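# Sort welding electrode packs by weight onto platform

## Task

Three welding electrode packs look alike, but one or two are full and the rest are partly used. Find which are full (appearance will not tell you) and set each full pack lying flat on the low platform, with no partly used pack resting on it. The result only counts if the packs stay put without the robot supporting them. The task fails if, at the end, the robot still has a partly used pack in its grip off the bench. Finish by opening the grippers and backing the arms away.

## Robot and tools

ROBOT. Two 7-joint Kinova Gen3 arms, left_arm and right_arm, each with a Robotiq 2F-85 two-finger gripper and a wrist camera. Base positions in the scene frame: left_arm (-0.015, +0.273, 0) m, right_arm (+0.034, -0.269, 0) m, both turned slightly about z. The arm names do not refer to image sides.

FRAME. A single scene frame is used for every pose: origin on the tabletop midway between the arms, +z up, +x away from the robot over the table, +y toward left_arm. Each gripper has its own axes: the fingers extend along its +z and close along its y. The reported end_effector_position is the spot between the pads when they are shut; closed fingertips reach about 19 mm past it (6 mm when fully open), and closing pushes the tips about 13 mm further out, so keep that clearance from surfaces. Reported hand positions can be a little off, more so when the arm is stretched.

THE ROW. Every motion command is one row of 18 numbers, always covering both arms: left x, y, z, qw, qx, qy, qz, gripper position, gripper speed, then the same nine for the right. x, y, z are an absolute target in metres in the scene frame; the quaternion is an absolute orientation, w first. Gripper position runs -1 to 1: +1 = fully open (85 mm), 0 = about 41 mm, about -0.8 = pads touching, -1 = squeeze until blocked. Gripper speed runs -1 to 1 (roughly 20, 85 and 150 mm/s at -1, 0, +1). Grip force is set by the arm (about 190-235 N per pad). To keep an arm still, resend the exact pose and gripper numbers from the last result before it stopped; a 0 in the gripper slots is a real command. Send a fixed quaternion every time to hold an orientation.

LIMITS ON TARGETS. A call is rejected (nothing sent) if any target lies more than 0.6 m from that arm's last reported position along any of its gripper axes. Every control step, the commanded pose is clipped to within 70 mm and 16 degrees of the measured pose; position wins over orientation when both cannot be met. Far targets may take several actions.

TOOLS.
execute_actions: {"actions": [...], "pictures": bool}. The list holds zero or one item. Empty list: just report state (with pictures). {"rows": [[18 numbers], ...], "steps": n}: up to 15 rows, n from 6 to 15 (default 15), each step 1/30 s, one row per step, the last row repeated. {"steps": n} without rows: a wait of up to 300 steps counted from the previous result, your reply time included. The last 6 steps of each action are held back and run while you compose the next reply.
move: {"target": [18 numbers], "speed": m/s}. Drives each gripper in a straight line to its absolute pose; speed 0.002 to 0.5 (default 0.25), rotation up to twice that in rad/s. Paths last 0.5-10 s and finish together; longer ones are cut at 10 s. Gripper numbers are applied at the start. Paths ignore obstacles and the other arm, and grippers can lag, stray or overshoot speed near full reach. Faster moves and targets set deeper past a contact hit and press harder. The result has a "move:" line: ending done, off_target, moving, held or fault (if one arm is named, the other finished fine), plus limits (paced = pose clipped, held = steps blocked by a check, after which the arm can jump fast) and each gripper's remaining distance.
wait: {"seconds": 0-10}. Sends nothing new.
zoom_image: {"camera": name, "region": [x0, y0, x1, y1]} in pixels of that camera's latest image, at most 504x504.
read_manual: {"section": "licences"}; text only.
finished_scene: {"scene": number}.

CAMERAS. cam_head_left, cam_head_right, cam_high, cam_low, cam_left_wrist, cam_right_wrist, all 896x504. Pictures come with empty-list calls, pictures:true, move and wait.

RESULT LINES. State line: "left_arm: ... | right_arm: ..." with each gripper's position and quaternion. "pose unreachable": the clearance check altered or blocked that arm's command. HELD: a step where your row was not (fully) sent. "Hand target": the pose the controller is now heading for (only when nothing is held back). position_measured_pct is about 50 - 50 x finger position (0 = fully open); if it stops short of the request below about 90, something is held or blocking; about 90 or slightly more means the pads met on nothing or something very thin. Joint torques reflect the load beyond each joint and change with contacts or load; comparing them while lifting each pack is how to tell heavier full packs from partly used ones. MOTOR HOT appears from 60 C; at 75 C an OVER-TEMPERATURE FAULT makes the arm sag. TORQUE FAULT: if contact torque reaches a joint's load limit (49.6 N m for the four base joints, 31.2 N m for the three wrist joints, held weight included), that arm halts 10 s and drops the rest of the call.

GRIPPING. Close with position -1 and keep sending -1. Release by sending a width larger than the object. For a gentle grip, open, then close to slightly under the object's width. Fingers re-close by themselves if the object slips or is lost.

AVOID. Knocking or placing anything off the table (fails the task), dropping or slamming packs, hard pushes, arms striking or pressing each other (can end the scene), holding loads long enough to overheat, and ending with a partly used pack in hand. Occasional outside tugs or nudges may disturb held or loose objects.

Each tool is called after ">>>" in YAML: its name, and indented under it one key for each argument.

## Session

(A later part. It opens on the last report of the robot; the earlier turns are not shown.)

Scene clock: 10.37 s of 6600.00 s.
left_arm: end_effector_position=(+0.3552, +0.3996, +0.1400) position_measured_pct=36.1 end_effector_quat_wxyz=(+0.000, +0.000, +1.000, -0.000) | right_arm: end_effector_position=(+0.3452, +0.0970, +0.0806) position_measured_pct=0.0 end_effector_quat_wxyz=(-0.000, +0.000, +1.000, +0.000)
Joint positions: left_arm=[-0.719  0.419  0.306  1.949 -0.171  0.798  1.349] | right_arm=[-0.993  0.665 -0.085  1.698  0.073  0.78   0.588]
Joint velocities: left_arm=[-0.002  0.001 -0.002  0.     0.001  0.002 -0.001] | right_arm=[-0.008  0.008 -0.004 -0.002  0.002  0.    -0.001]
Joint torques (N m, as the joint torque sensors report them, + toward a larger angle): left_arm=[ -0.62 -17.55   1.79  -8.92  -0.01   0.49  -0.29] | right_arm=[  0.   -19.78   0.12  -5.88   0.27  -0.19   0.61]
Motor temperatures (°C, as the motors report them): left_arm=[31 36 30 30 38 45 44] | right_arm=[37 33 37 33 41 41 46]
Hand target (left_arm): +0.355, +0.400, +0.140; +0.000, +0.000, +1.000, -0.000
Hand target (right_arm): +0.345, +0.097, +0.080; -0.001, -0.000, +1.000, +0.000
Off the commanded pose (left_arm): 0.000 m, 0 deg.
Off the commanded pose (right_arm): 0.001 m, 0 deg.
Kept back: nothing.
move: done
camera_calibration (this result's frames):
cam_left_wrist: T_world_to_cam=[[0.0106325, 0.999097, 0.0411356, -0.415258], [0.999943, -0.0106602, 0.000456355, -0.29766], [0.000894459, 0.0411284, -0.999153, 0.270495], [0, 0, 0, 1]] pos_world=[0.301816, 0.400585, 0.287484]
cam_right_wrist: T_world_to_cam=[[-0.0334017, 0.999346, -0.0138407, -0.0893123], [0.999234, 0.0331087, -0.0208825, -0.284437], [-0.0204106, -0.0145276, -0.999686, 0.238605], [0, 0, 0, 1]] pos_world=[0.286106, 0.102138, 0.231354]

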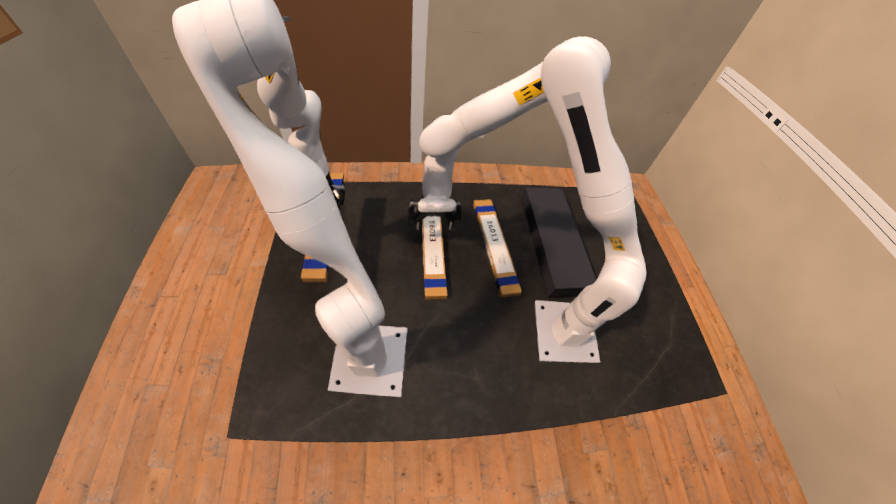

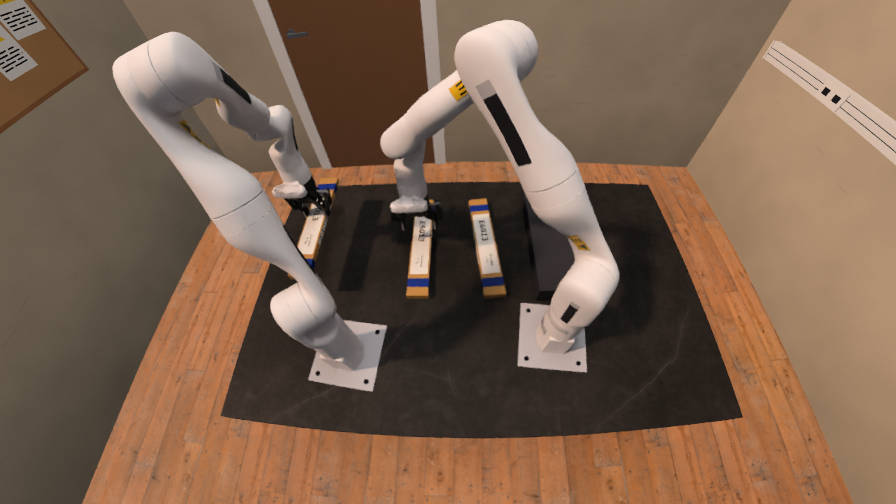

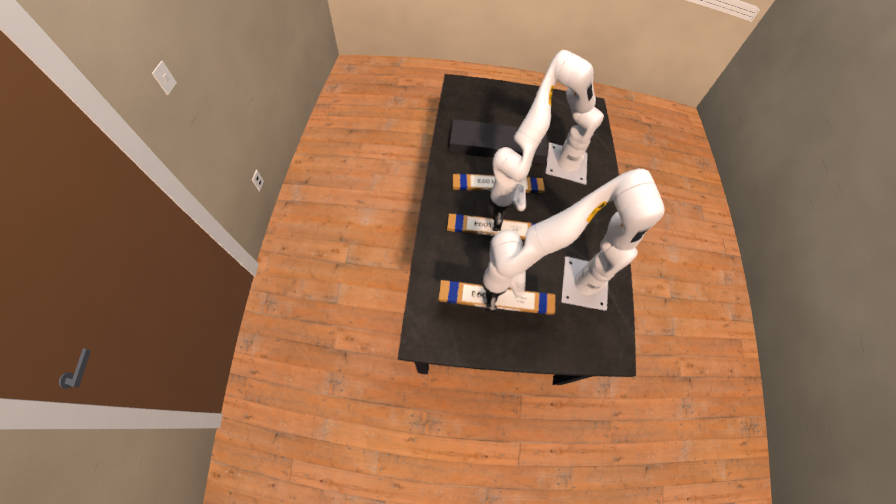

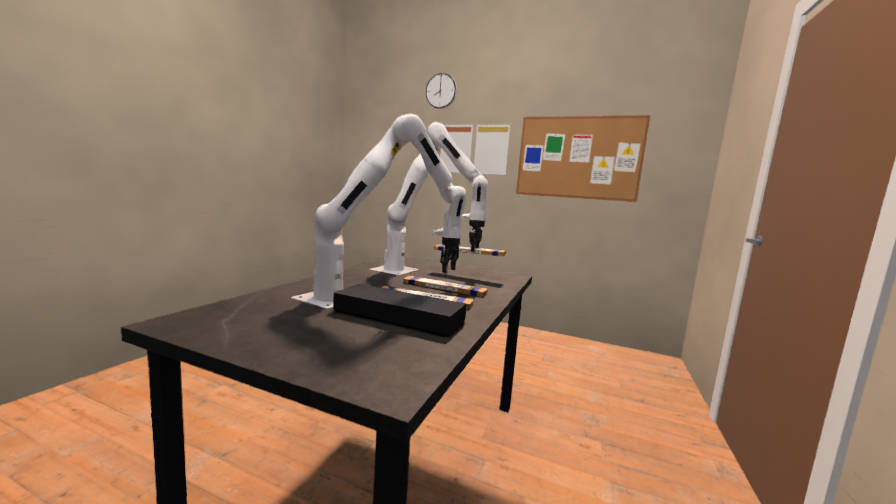

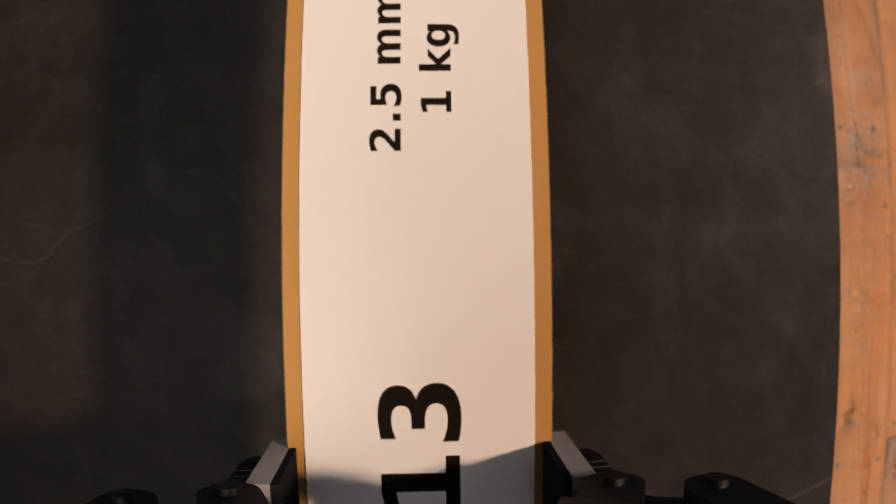

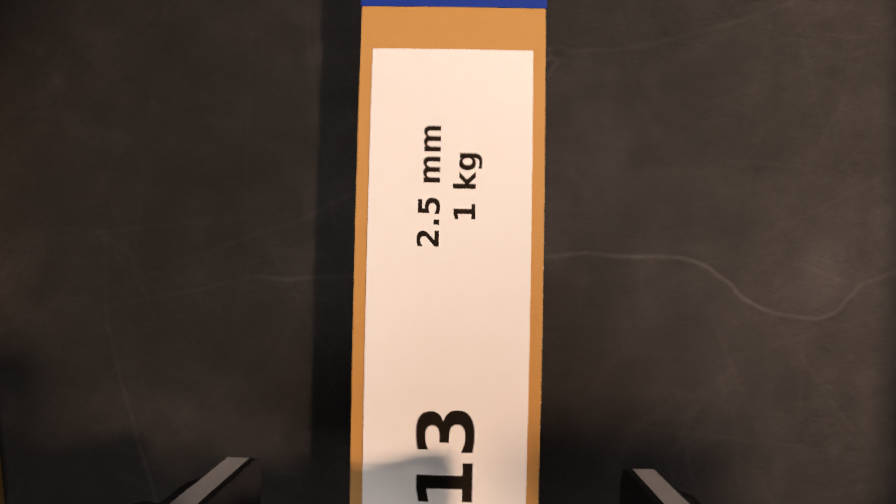

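>>> move:
  target: [0.355,0.4,0.14,0,0,1,0,-1,0,0.34,0.097,0.022,0,0,1,0,1,1]
  speed: 0.12

>>> execute_actions:
  actions:
    - {"rows":[[0.355,0.4,0.14,0,0,1,0,-1,0,0.34,0.097,0.022,0,0,1,0,-1,0]],"steps":15}

>>> move:
  target: [0.355,0.4,0.14,0,0,1,0,-1,0,0.34,0.097,0.045,0,0,1,0,-1,0]
  speed: 0.08

Scene clock: 11.47 s of 6600.00 s.
left_arm: end_effector_position=(+0.3550, +0.4000, +0.1400) position_measured_pct=36.1 end_effector_quat_wxyz=(+0.000, -0.000, +1.000, +0.000) | right_arm: end_effector_position=(+0.3403, +0.0971, +0.0222) position_measured_pct=0.0 end_effector_quat_wxyz=(+0.000, +0.000, +1.000, +0.000)
Joint positions: left_arm=[-0.72   0.419  0.306  1.949 -0.172  0.798  1.349] | right_arm=[-1.01   0.767 -0.074  1.745  0.088  0.632  0.566]
Joint velocities: left_arm=[-0.002 -0.    -0.001 -0.    -0.    -0.     0.   ] | right_arm=[-0.001  0.005 -0.     0.001 -0.     0.    -0.   ]
Joint torques (N m, as the joint torque sensors report them, + toward a larger angle): left_arm=[ -0.59 -17.58   1.83  -8.98  -0.11   0.41  -0.01] | right_arm=[  0.46 -19.98  -0.13  -4.92   0.17   0.01   0.47]
Motor temperatures (°C, as the motors report them): left_arm=[31 36 30 30 38 45 44] | right_arm=[37 33 37 33 41 41 46]
Hand target (left_arm): +0.355, +0.400, +0.140; +0.000, -0.000, +1.000, -0.000
Hand target (right_arm): +0.340, +0.097, +0.022; +0.000, +0.000, +1.000, -0.000
Off the commanded pose (left_arm): 0.000 m, 0 deg.
Off the commanded pose (right_arm): 0.000 m, 0 deg.
Kept back: nothing.
move: done
camera_calibration (this result's frames):
cam_left_wrist: T_world_to_cam=[[0.0100446, 0.999088, 0.0415027, -0.415449], [0.999949, -0.0100638, 0.000252717, -0.297711], [0.000670161, 0.0414981, -0.999138, 0.270432], [0, 0, 0, 1]] pos_world=[0.301688, 0.400852, 0.287517]
cam_right_wrist: T_world_to_cam=[[-0.0334121, 0.999334, -0.0146954, -0.0903743], [0.999257, 0.0331199, -0.0196975, -0.28078], [-0.0191977, -0.0153426, -0.999698, 0.179874], [0, 0, 0, 1]] pos_world=[0.281005, 0.102373, 0.172961]

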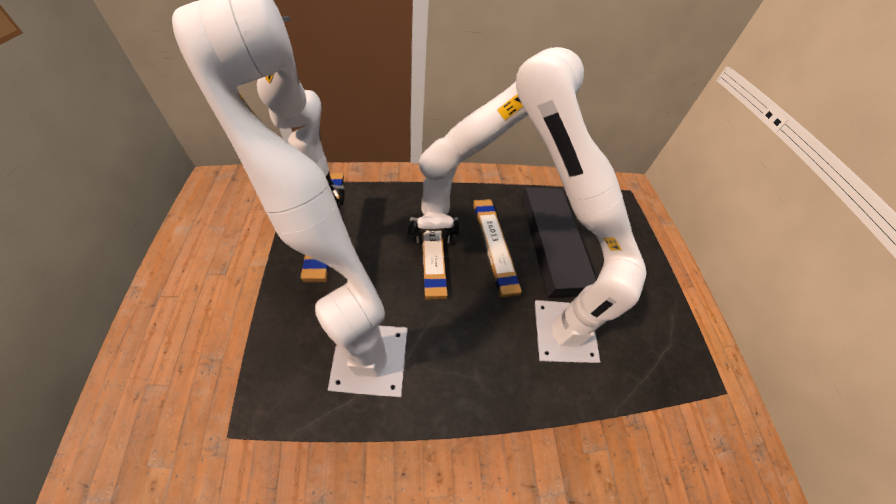

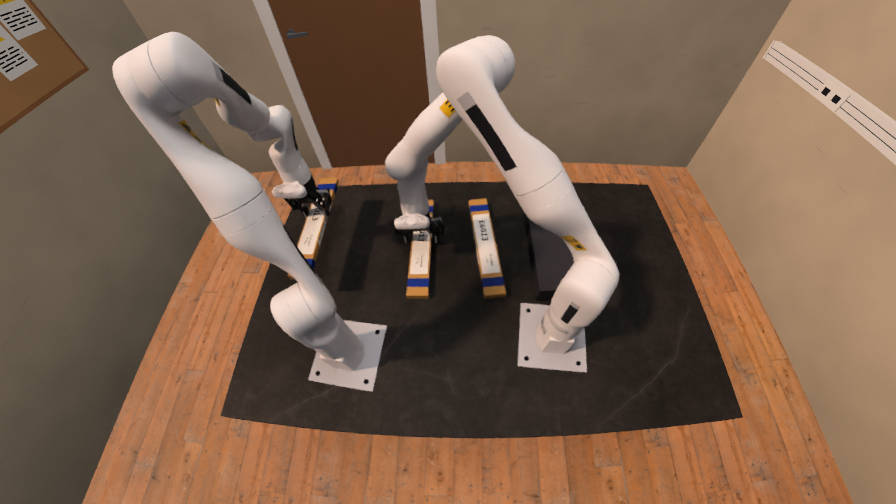

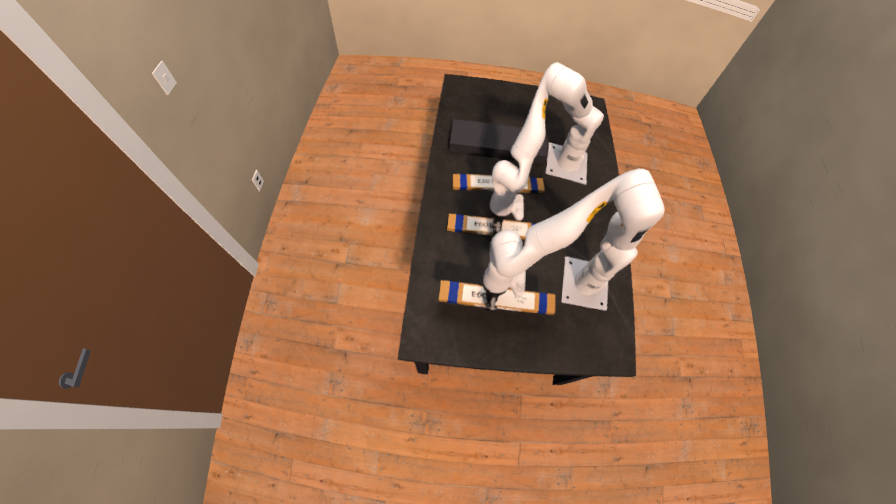

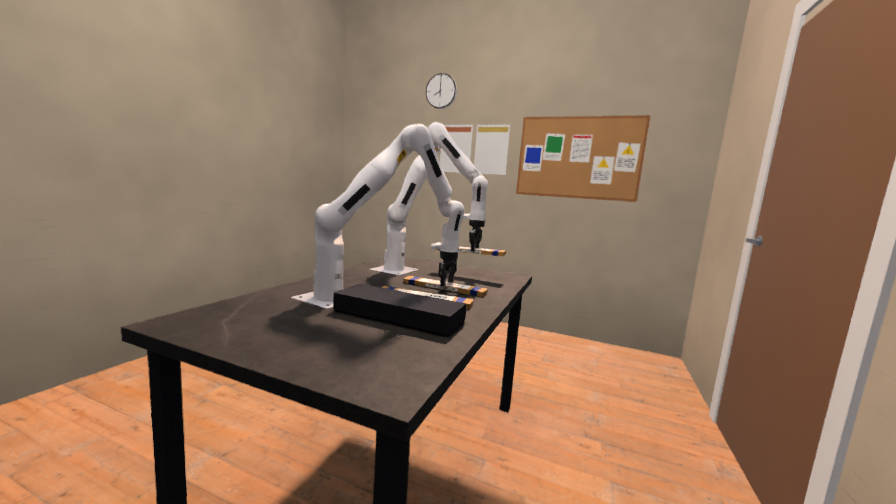

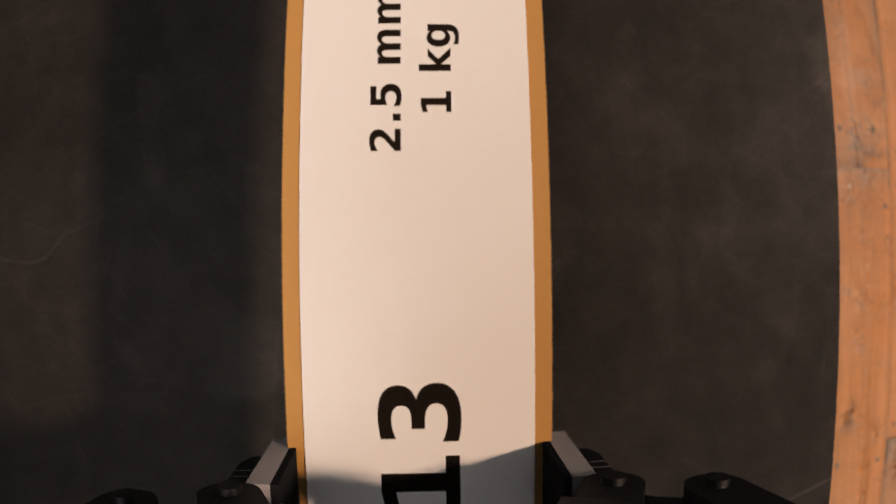

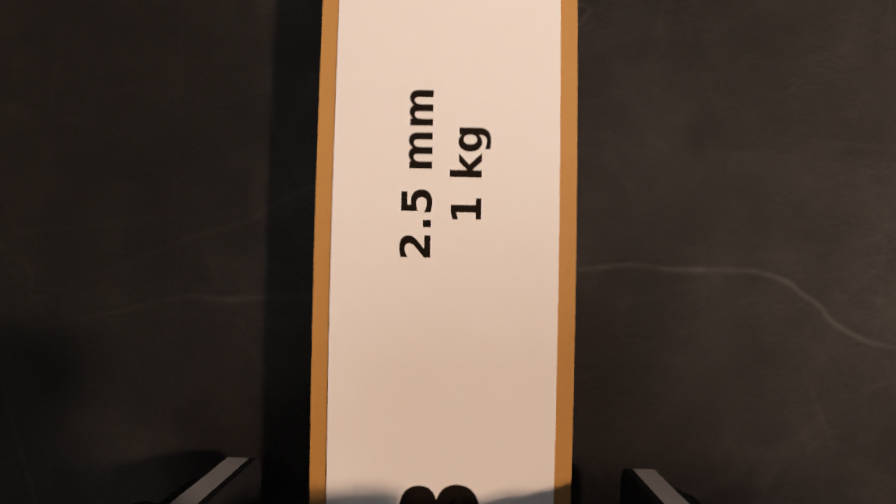

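Scene clock: 11.77 s of 6600.00 s.
left_arm: end_effector_position=(+0.3550, +0.4000, +0.1400) position_measured_pct=36.1 end_effector_quat_wxyz=(+0.000, -0.000, +1.000, +0.000) | right_arm: end_effector_position=(+0.3400, +0.0970, +0.0220) position_measured_pct=18.7 end_effector_quat_wxyz=(+0.000, -0.000, +1.000, +0.000)
Joint positions: left_arm=[-0.72   0.419  0.306  1.949 -0.172  0.798  1.349] | right_arm=[-1.009  0.768 -0.075  1.745  0.088  0.632  0.567]
Joint velocities: left_arm=[ 0. -0. -0. -0. -0.  0.  0.] | right_arm=[-0.    -0.     0.     0.001  0.001 -0.    -0.   ]
Joint torques (N m, as the joint torque sensors report them, + toward a larger angle): left_arm=[ -0.54 -17.67   1.8   -8.94  -0.23   0.36   0.13] | right_arm=[  0.22 -20.12  -0.09  -4.71   0.29   0.08   0.5 ]
Motor temperatures (°C, as the motors report them): left_arm=[31 36 30 30 38 45 44] | right_arm=[37 33 37 33 41 41 46]
Steps of this call (steps 1 to 9: the first 9 steps of this action). Readings (end_effector_position | what the end effector reports):
1: left_arm (+0.3550, +0.4000, +0.1400) | right_arm (+0.3402, +0.0970, +0.0222) | left_arm position_measured_pct=36.1 | right_arm position_measured_pct=0.0
2: left_arm (+0.3550, +0.4000, +0.1400) | right_arm (+0.3402, +0.0970, +0.0221) | left_arm position_measured_pct=36.1 | right_arm position_measured_pct=0.4
4: left_arm (+0.3550, +0.4000, +0.1400) | right_arm (+0.3400, +0.0970, +0.0221) | left_arm position_measured_pct=36.1 | right_arm position_measured_pct=4.4
8: left_arm (+0.3550, +0.4000, +0.1400) | right_arm (+0.3400, +0.0970, +0.0220) | left_arm position_measured_pct=36.1 | right_arm position_measured_pct=15.9
9: the state above

Scene clock: 12.93 s of 6600.00 s.
left_arm: end_effector_position=(+0.3550, +0.4000, +0.1400) position_measured_pct=36.1 end_effector_quat_wxyz=(+0.000, -0.000, +1.000, +0.000) | right_arm: end_effector_position=(+0.3399, +0.0970, +0.0449) position_measured_pct=36.1 end_effector_quat_wxyz=(-0.000, -0.000, +1.000, -0.000)
Joint positions: left_arm=[-0.72   0.419  0.306  1.949 -0.172  0.798  1.349] | right_arm=[-1.006  0.724 -0.079  1.735  0.082  0.687  0.571]
Joint velocities: left_arm=[-0.002  0.001 -0.    -0.    -0.    -0.    -0.   ] | right_arm=[ 0.    -0.003  0.    -0.     0.     0.     0.001]
Joint torques (N m, as the joint torque sensors report them, + toward a larger angle): left_arm=[ -0.41 -17.67   1.74  -9.07  -0.16   0.5    0.01] | right_arm=[  0.37 -25.    -0.27  -7.06   0.26   0.14   0.49]
Motor temperatures (°C, as the motors report them): left_arm=[31 36 30 30 38 45 44] | right_arm=[37 33 37 33 41 41 46]
Hand target (left_arm): +0.355, +0.400, +0.140; -0.000, -0.000, +1.000, +0.000
Hand target (right_arm): +0.340, +0.097, +0.045; -0.000, -0.000, +1.000, +0.000
Off your previous action's commanded pose (left_arm): 0.000 m, 0 deg at its last step (step 6 of this call).
Off your previous action's commanded pose (right_arm): 0.001 m, 0 deg at its last step (step 6 of this call).
Off the commanded pose (left_arm): 0.000 m, 0 deg.
Off the commanded pose (right_arm): 0.000 m, 0 deg.
Kept back: nothing.
move: done
camera_calibration (this result's frames):
cam_left_wrist: T_world_to_cam=[[0.0100462, 0.999088, 0.0415039, -0.415451], [0.999949, -0.0100653, 0.000251286, -0.297709], [0.000668807, 0.0414993, -0.999138, 0.270433], [0, 0, 0, 1]] pos_world=[0.301687, 0.400852, 0.287517]
cam_right_wrist: T_world_to_cam=[[-0.0339438, 0.999312, -0.0149355, -0.0897711], [0.999222, 0.0336333, -0.0205767, -0.279963], [-0.0200602, -0.0156224, -0.999677, 0.202834], [0, 0, 0, 1]] pos_world=[0.280767, 0.102294, 0.195667]

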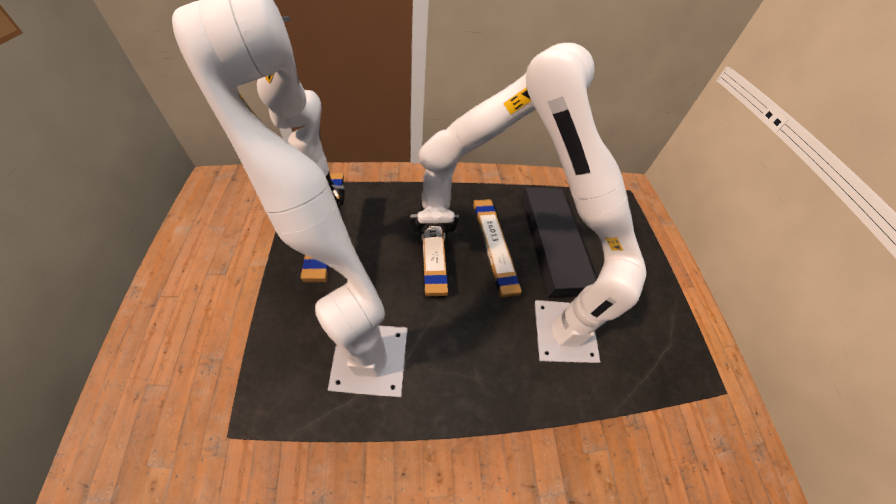

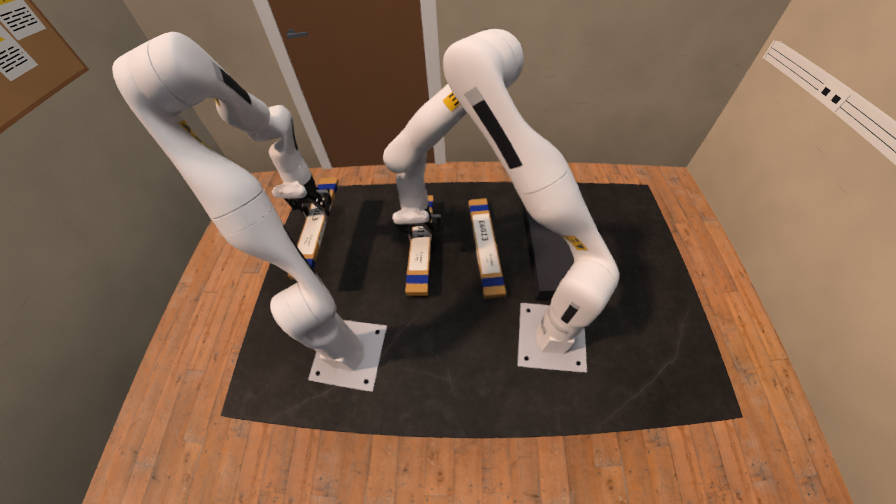

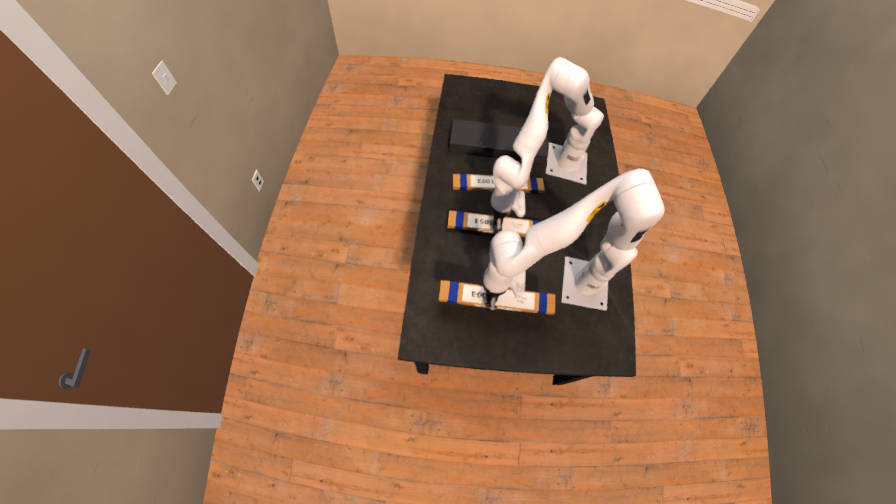

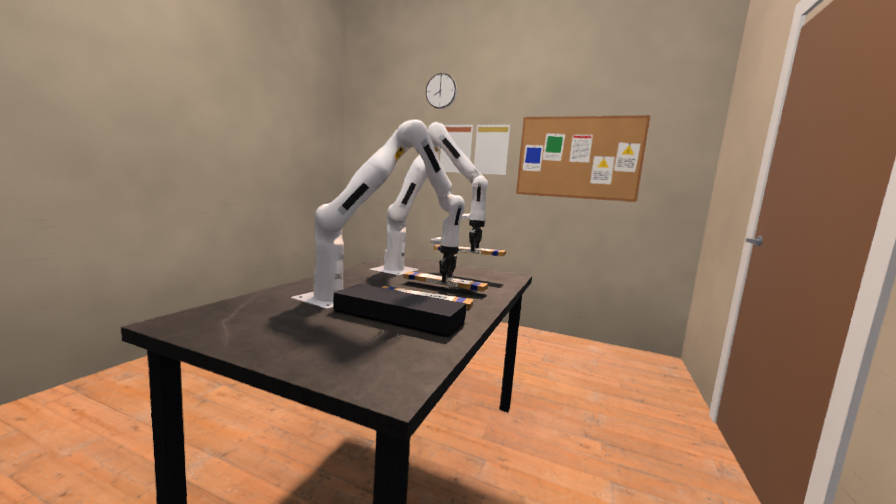

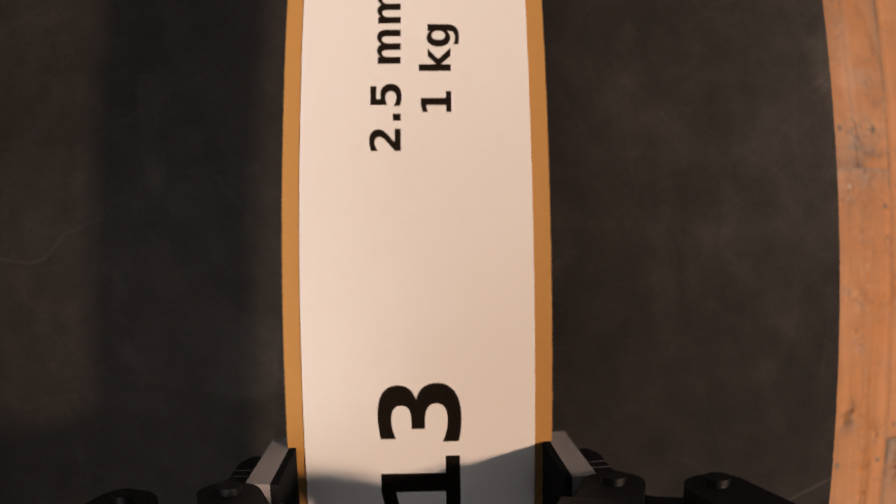

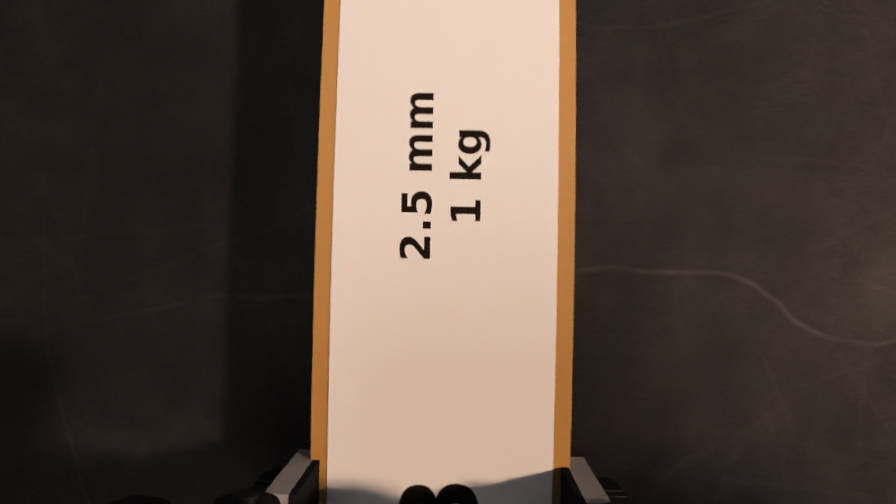

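>>> move:
  target: [0.355,0.3,0.14,0,0,1,0,-1,0,0.34,-0.1,0.13,0,0,1,0,-1,0]

>>> move:
  target: [0.355,0.15,0.14,0,0,1,0,-1,0,0.34,-0.3,0.12,0,0,1,0,-1,0]

Scene clock: 14.53 s of 6600.00 s.
left_arm: end_effector_position=(+0.3546, +0.3003, +0.1399) position_measured_pct=36.1 end_effector_quat_wxyz=(-0.000, -0.000, +1.000, +0.000) | right_arm: end_effector_position=(+0.3399, -0.0999, +0.1297) position_measured_pct=36.1 end_effector_quat_wxyz=(+0.000, -0.000, +1.000, -0.000)
Joint positions: left_arm=[-0.491  0.383  0.33   2.014 -0.175  0.772  1.611] | right_arm=[-0.643  0.351 -0.083  2.082  0.044  0.709  0.947]
Joint velocities: left_arm=[-0.    -0.     0.001 -0.    -0.001 -0.001  0.001] | right_arm=[ 0.004 -0.004  0.004  0.001  0.001  0.     0.002]
Joint torques (N m, as the joint torque sensors report them, + toward a larger angle): left_arm=[ -0.72 -16.34   2.18  -8.58   0.03   0.56   0.04] | right_arm=[  0.24 -16.86   0.17  -7.13   0.34   0.09   0.59]
Motor temperatures (°C, as the motors report them): left_arm=[31 36 30 30 38 45 44] | right_arm=[37 33 37 33 41 41 46]
Hand target (left_arm): +0.355, +0.300, +0.140; -0.000, -0.000, +1.000, +0.000
Hand target (right_arm): +0.340, -0.100, +0.130; +0.000, -0.000, +1.000, +0.000
Off the commanded pose (left_arm): 0.001 m, 0 deg.
Off the commanded pose (right_arm): 0.000 m, 0 deg.
Kept back: nothing.
move: done
camera_calibration (this result's frames):
cam_left_wrist: T_world_to_cam=[[0.00980788, 0.999077, 0.0418324, -0.315835], [0.999952, -0.00980691, -0.000228549, -0.298309], [0.000181909, 0.0418327, -0.999125, 0.27457], [0, 0, 0, 1]] pos_world=[0.301342, 0.301132, 0.287474]
cam_right_wrist: T_world_to_cam=[[-0.0343416, 0.999299, -0.01493, 0.108359], [0.999222, 0.0340417, -0.0198955, -0.27163], [-0.0193733, -0.0156016, -0.999691, 0.284312], [0, 0, 0, 1]] pos_world=[0.280648, -0.094601, 0.280438]

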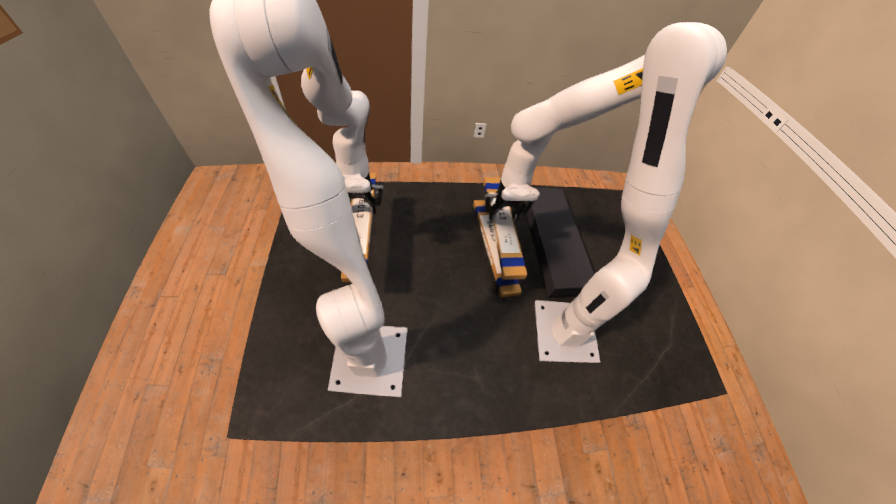

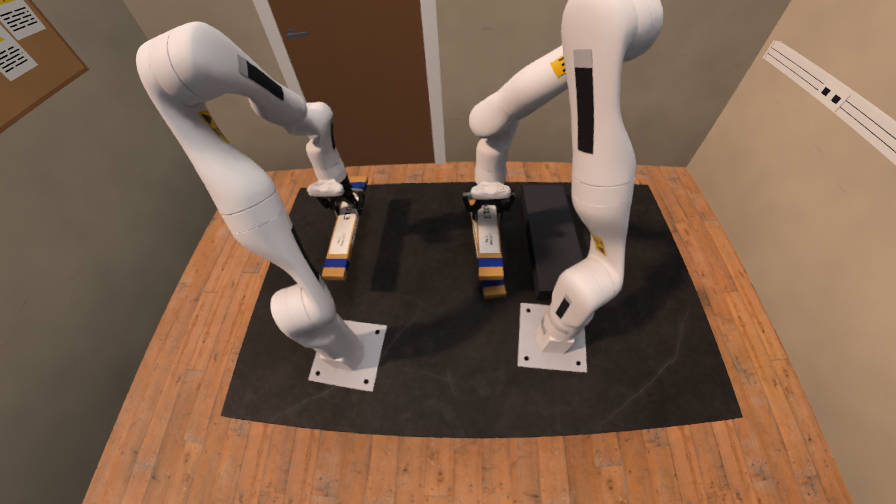

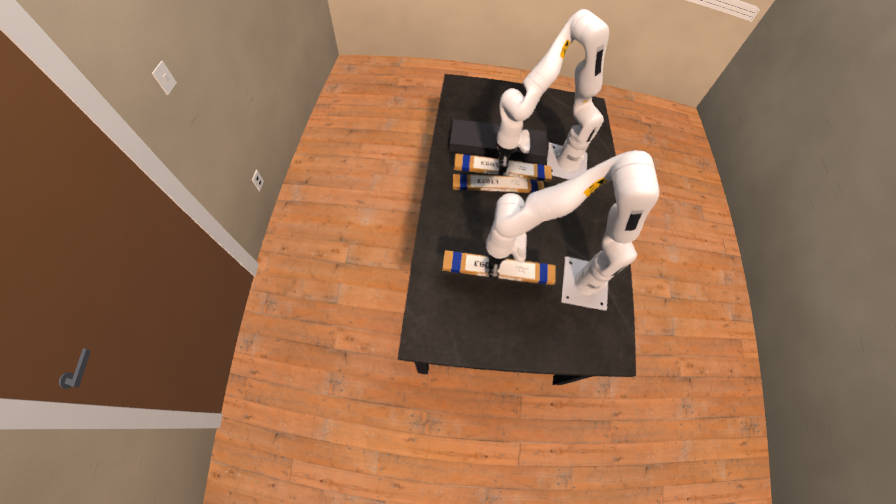

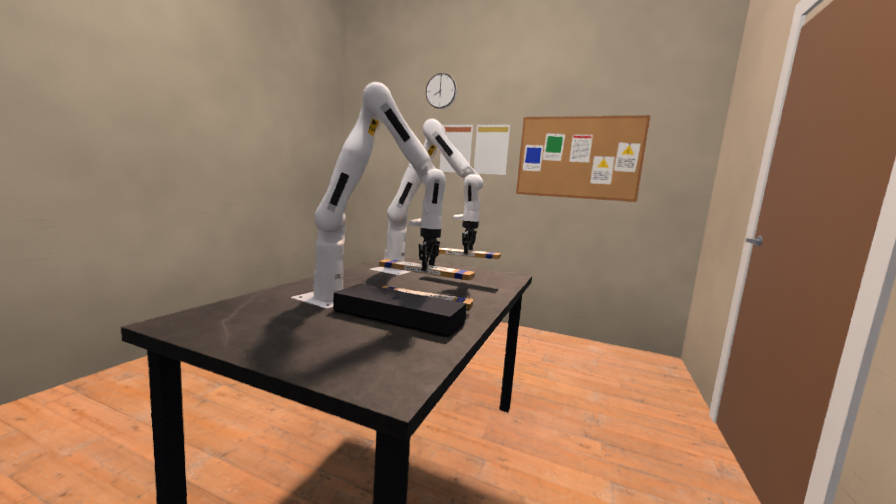

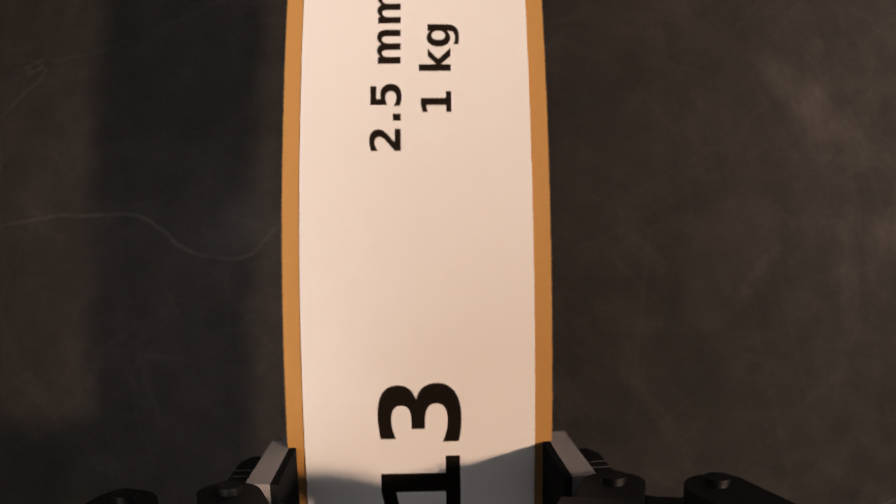

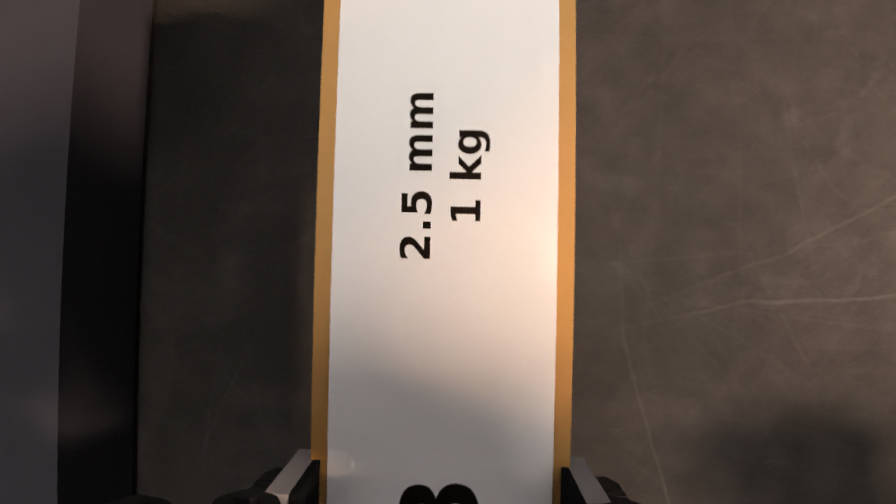

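Scene clock: 15.80 s of 6600.00 s.
left_arm: end_effector_position=(+0.3547, +0.1508, +0.1401) position_measured_pct=36.1 end_effector_quat_wxyz=(-0.000, -0.000, +1.000, +0.000) | right_arm: end_effector_position=(+0.3404, -0.2994, +0.1200) position_measured_pct=36.1 end_effector_quat_wxyz=(+0.001, -0.001, +1.000, -0.000)
Joint positions: left_arm=[-0.112  0.421  0.363  1.957 -0.204  0.799  2.034] | right_arm=[-0.119  0.297  0.006  2.224 -0.002  0.618  1.591]
Joint velocities: left_arm=[ 0.006  0.005  0.006 -0.    -0.003  0.     0.003] | right_arm=[ 0.014  0.002  0.016  0.    -0.008 -0.     0.011]
Joint torques (N m, as the joint torque sensors report them, + toward a larger angle): left_arm=[ -0.04 -16.94   2.38  -9.1    0.02   0.46   0.23] | right_arm=[  0.51 -15.2    0.33  -6.39   0.11   0.11   0.46]
Motor temperatures (°C, as the motors report them): left_arm=[31 36 30 30 38 45 44] | right_arm=[37 33 37 33 41 41 46]
Hand target (left_arm): +0.355, +0.150, +0.140; -0.000, +0.000, +1.000, +0.000
Hand target (right_arm): +0.340, -0.300, +0.120; +0.001, +0.000, +1.000, -0.000
Off the commanded pose (left_arm): 0.001 m, 0 deg.
Off the commanded pose (right_arm): 0.001 m, 0 deg.
Kept back: nothing.
move: done
camera_calibration (this result's frames):
cam_left_wrist: T_world_to_cam=[[0.00923242, 0.999076, 0.0419819, -0.166247], [0.999957, -0.00923898, -0.0000378938, -0.299971], [0.000350011, 0.0419804, -0.999118, 0.28096], [0, 0, 0, 1]] pos_world=[0.301395, 0.151527, 0.28768]
cam_right_wrist: T_world_to_cam=[[-0.0360956, 0.999226, -0.0156329, 0.308291], [0.999186, 0.0358037, -0.0185657, -0.265197], [-0.0179916, -0.0162903, -0.999705, 0.27087], [0, 0, 0, 1]] pos_world=[0.280983, -0.294144, 0.270686]

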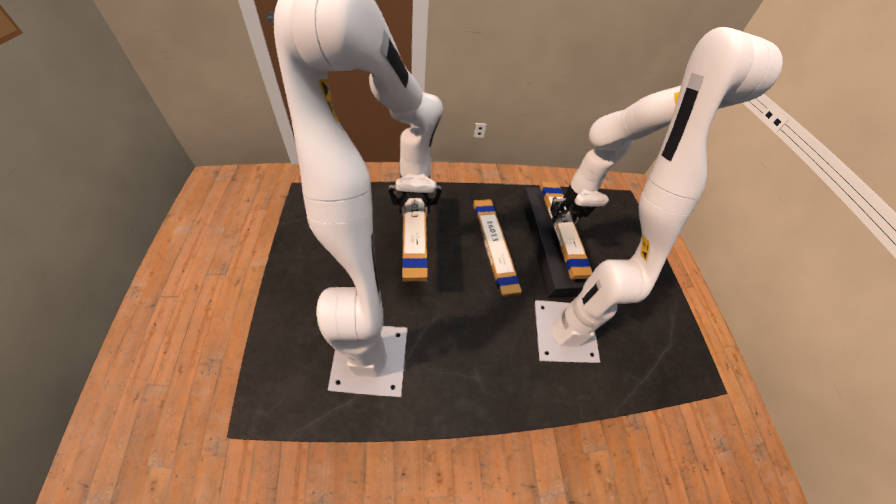

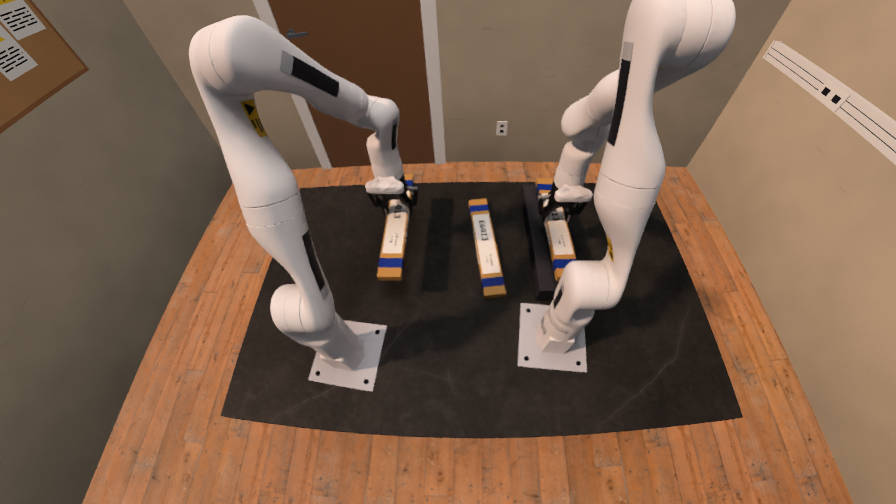

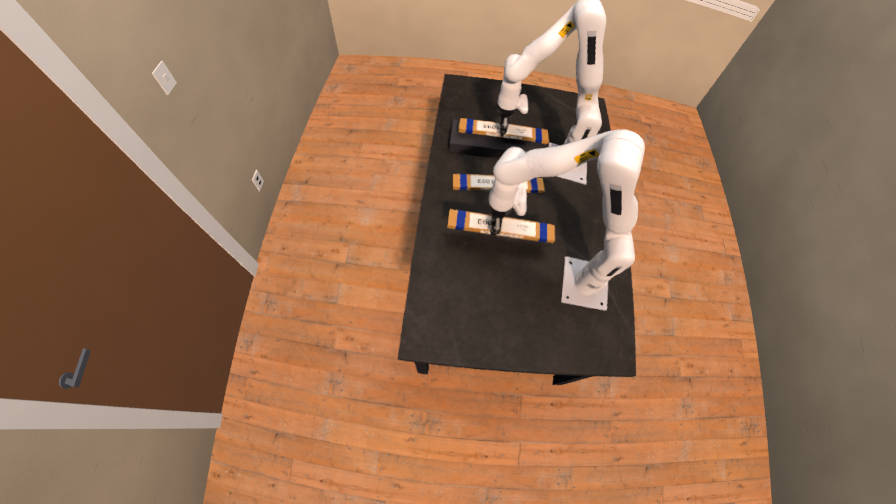

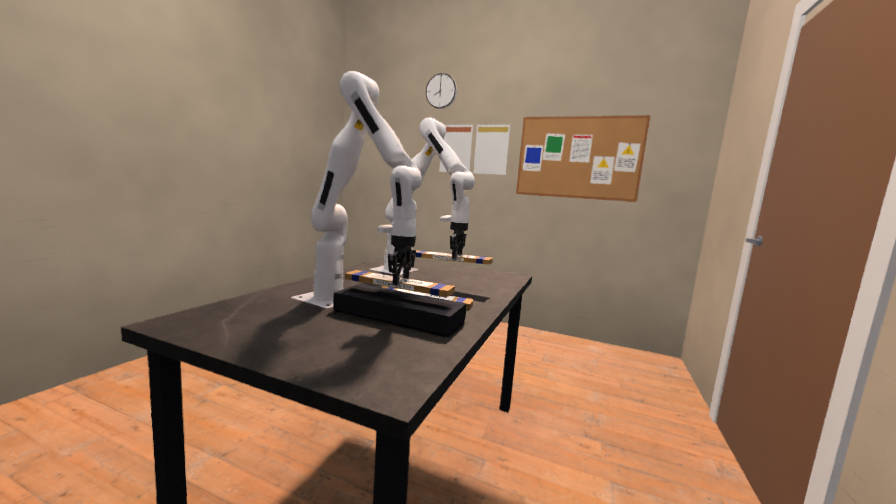

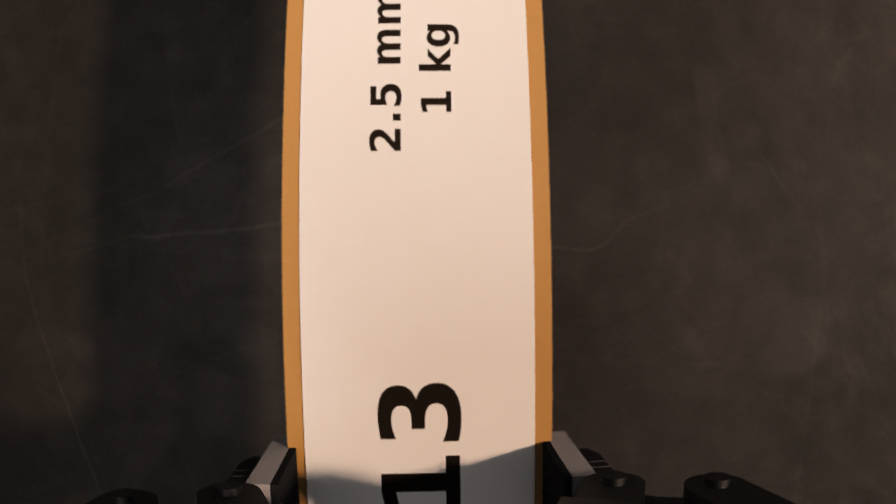

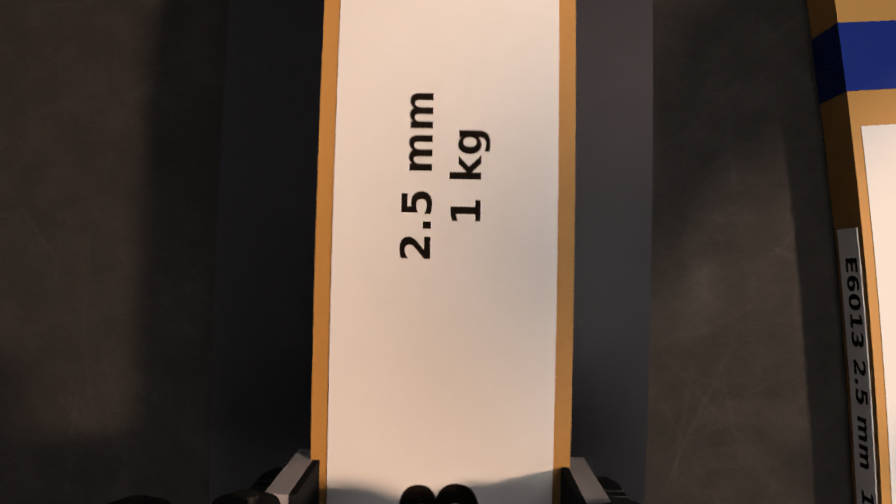

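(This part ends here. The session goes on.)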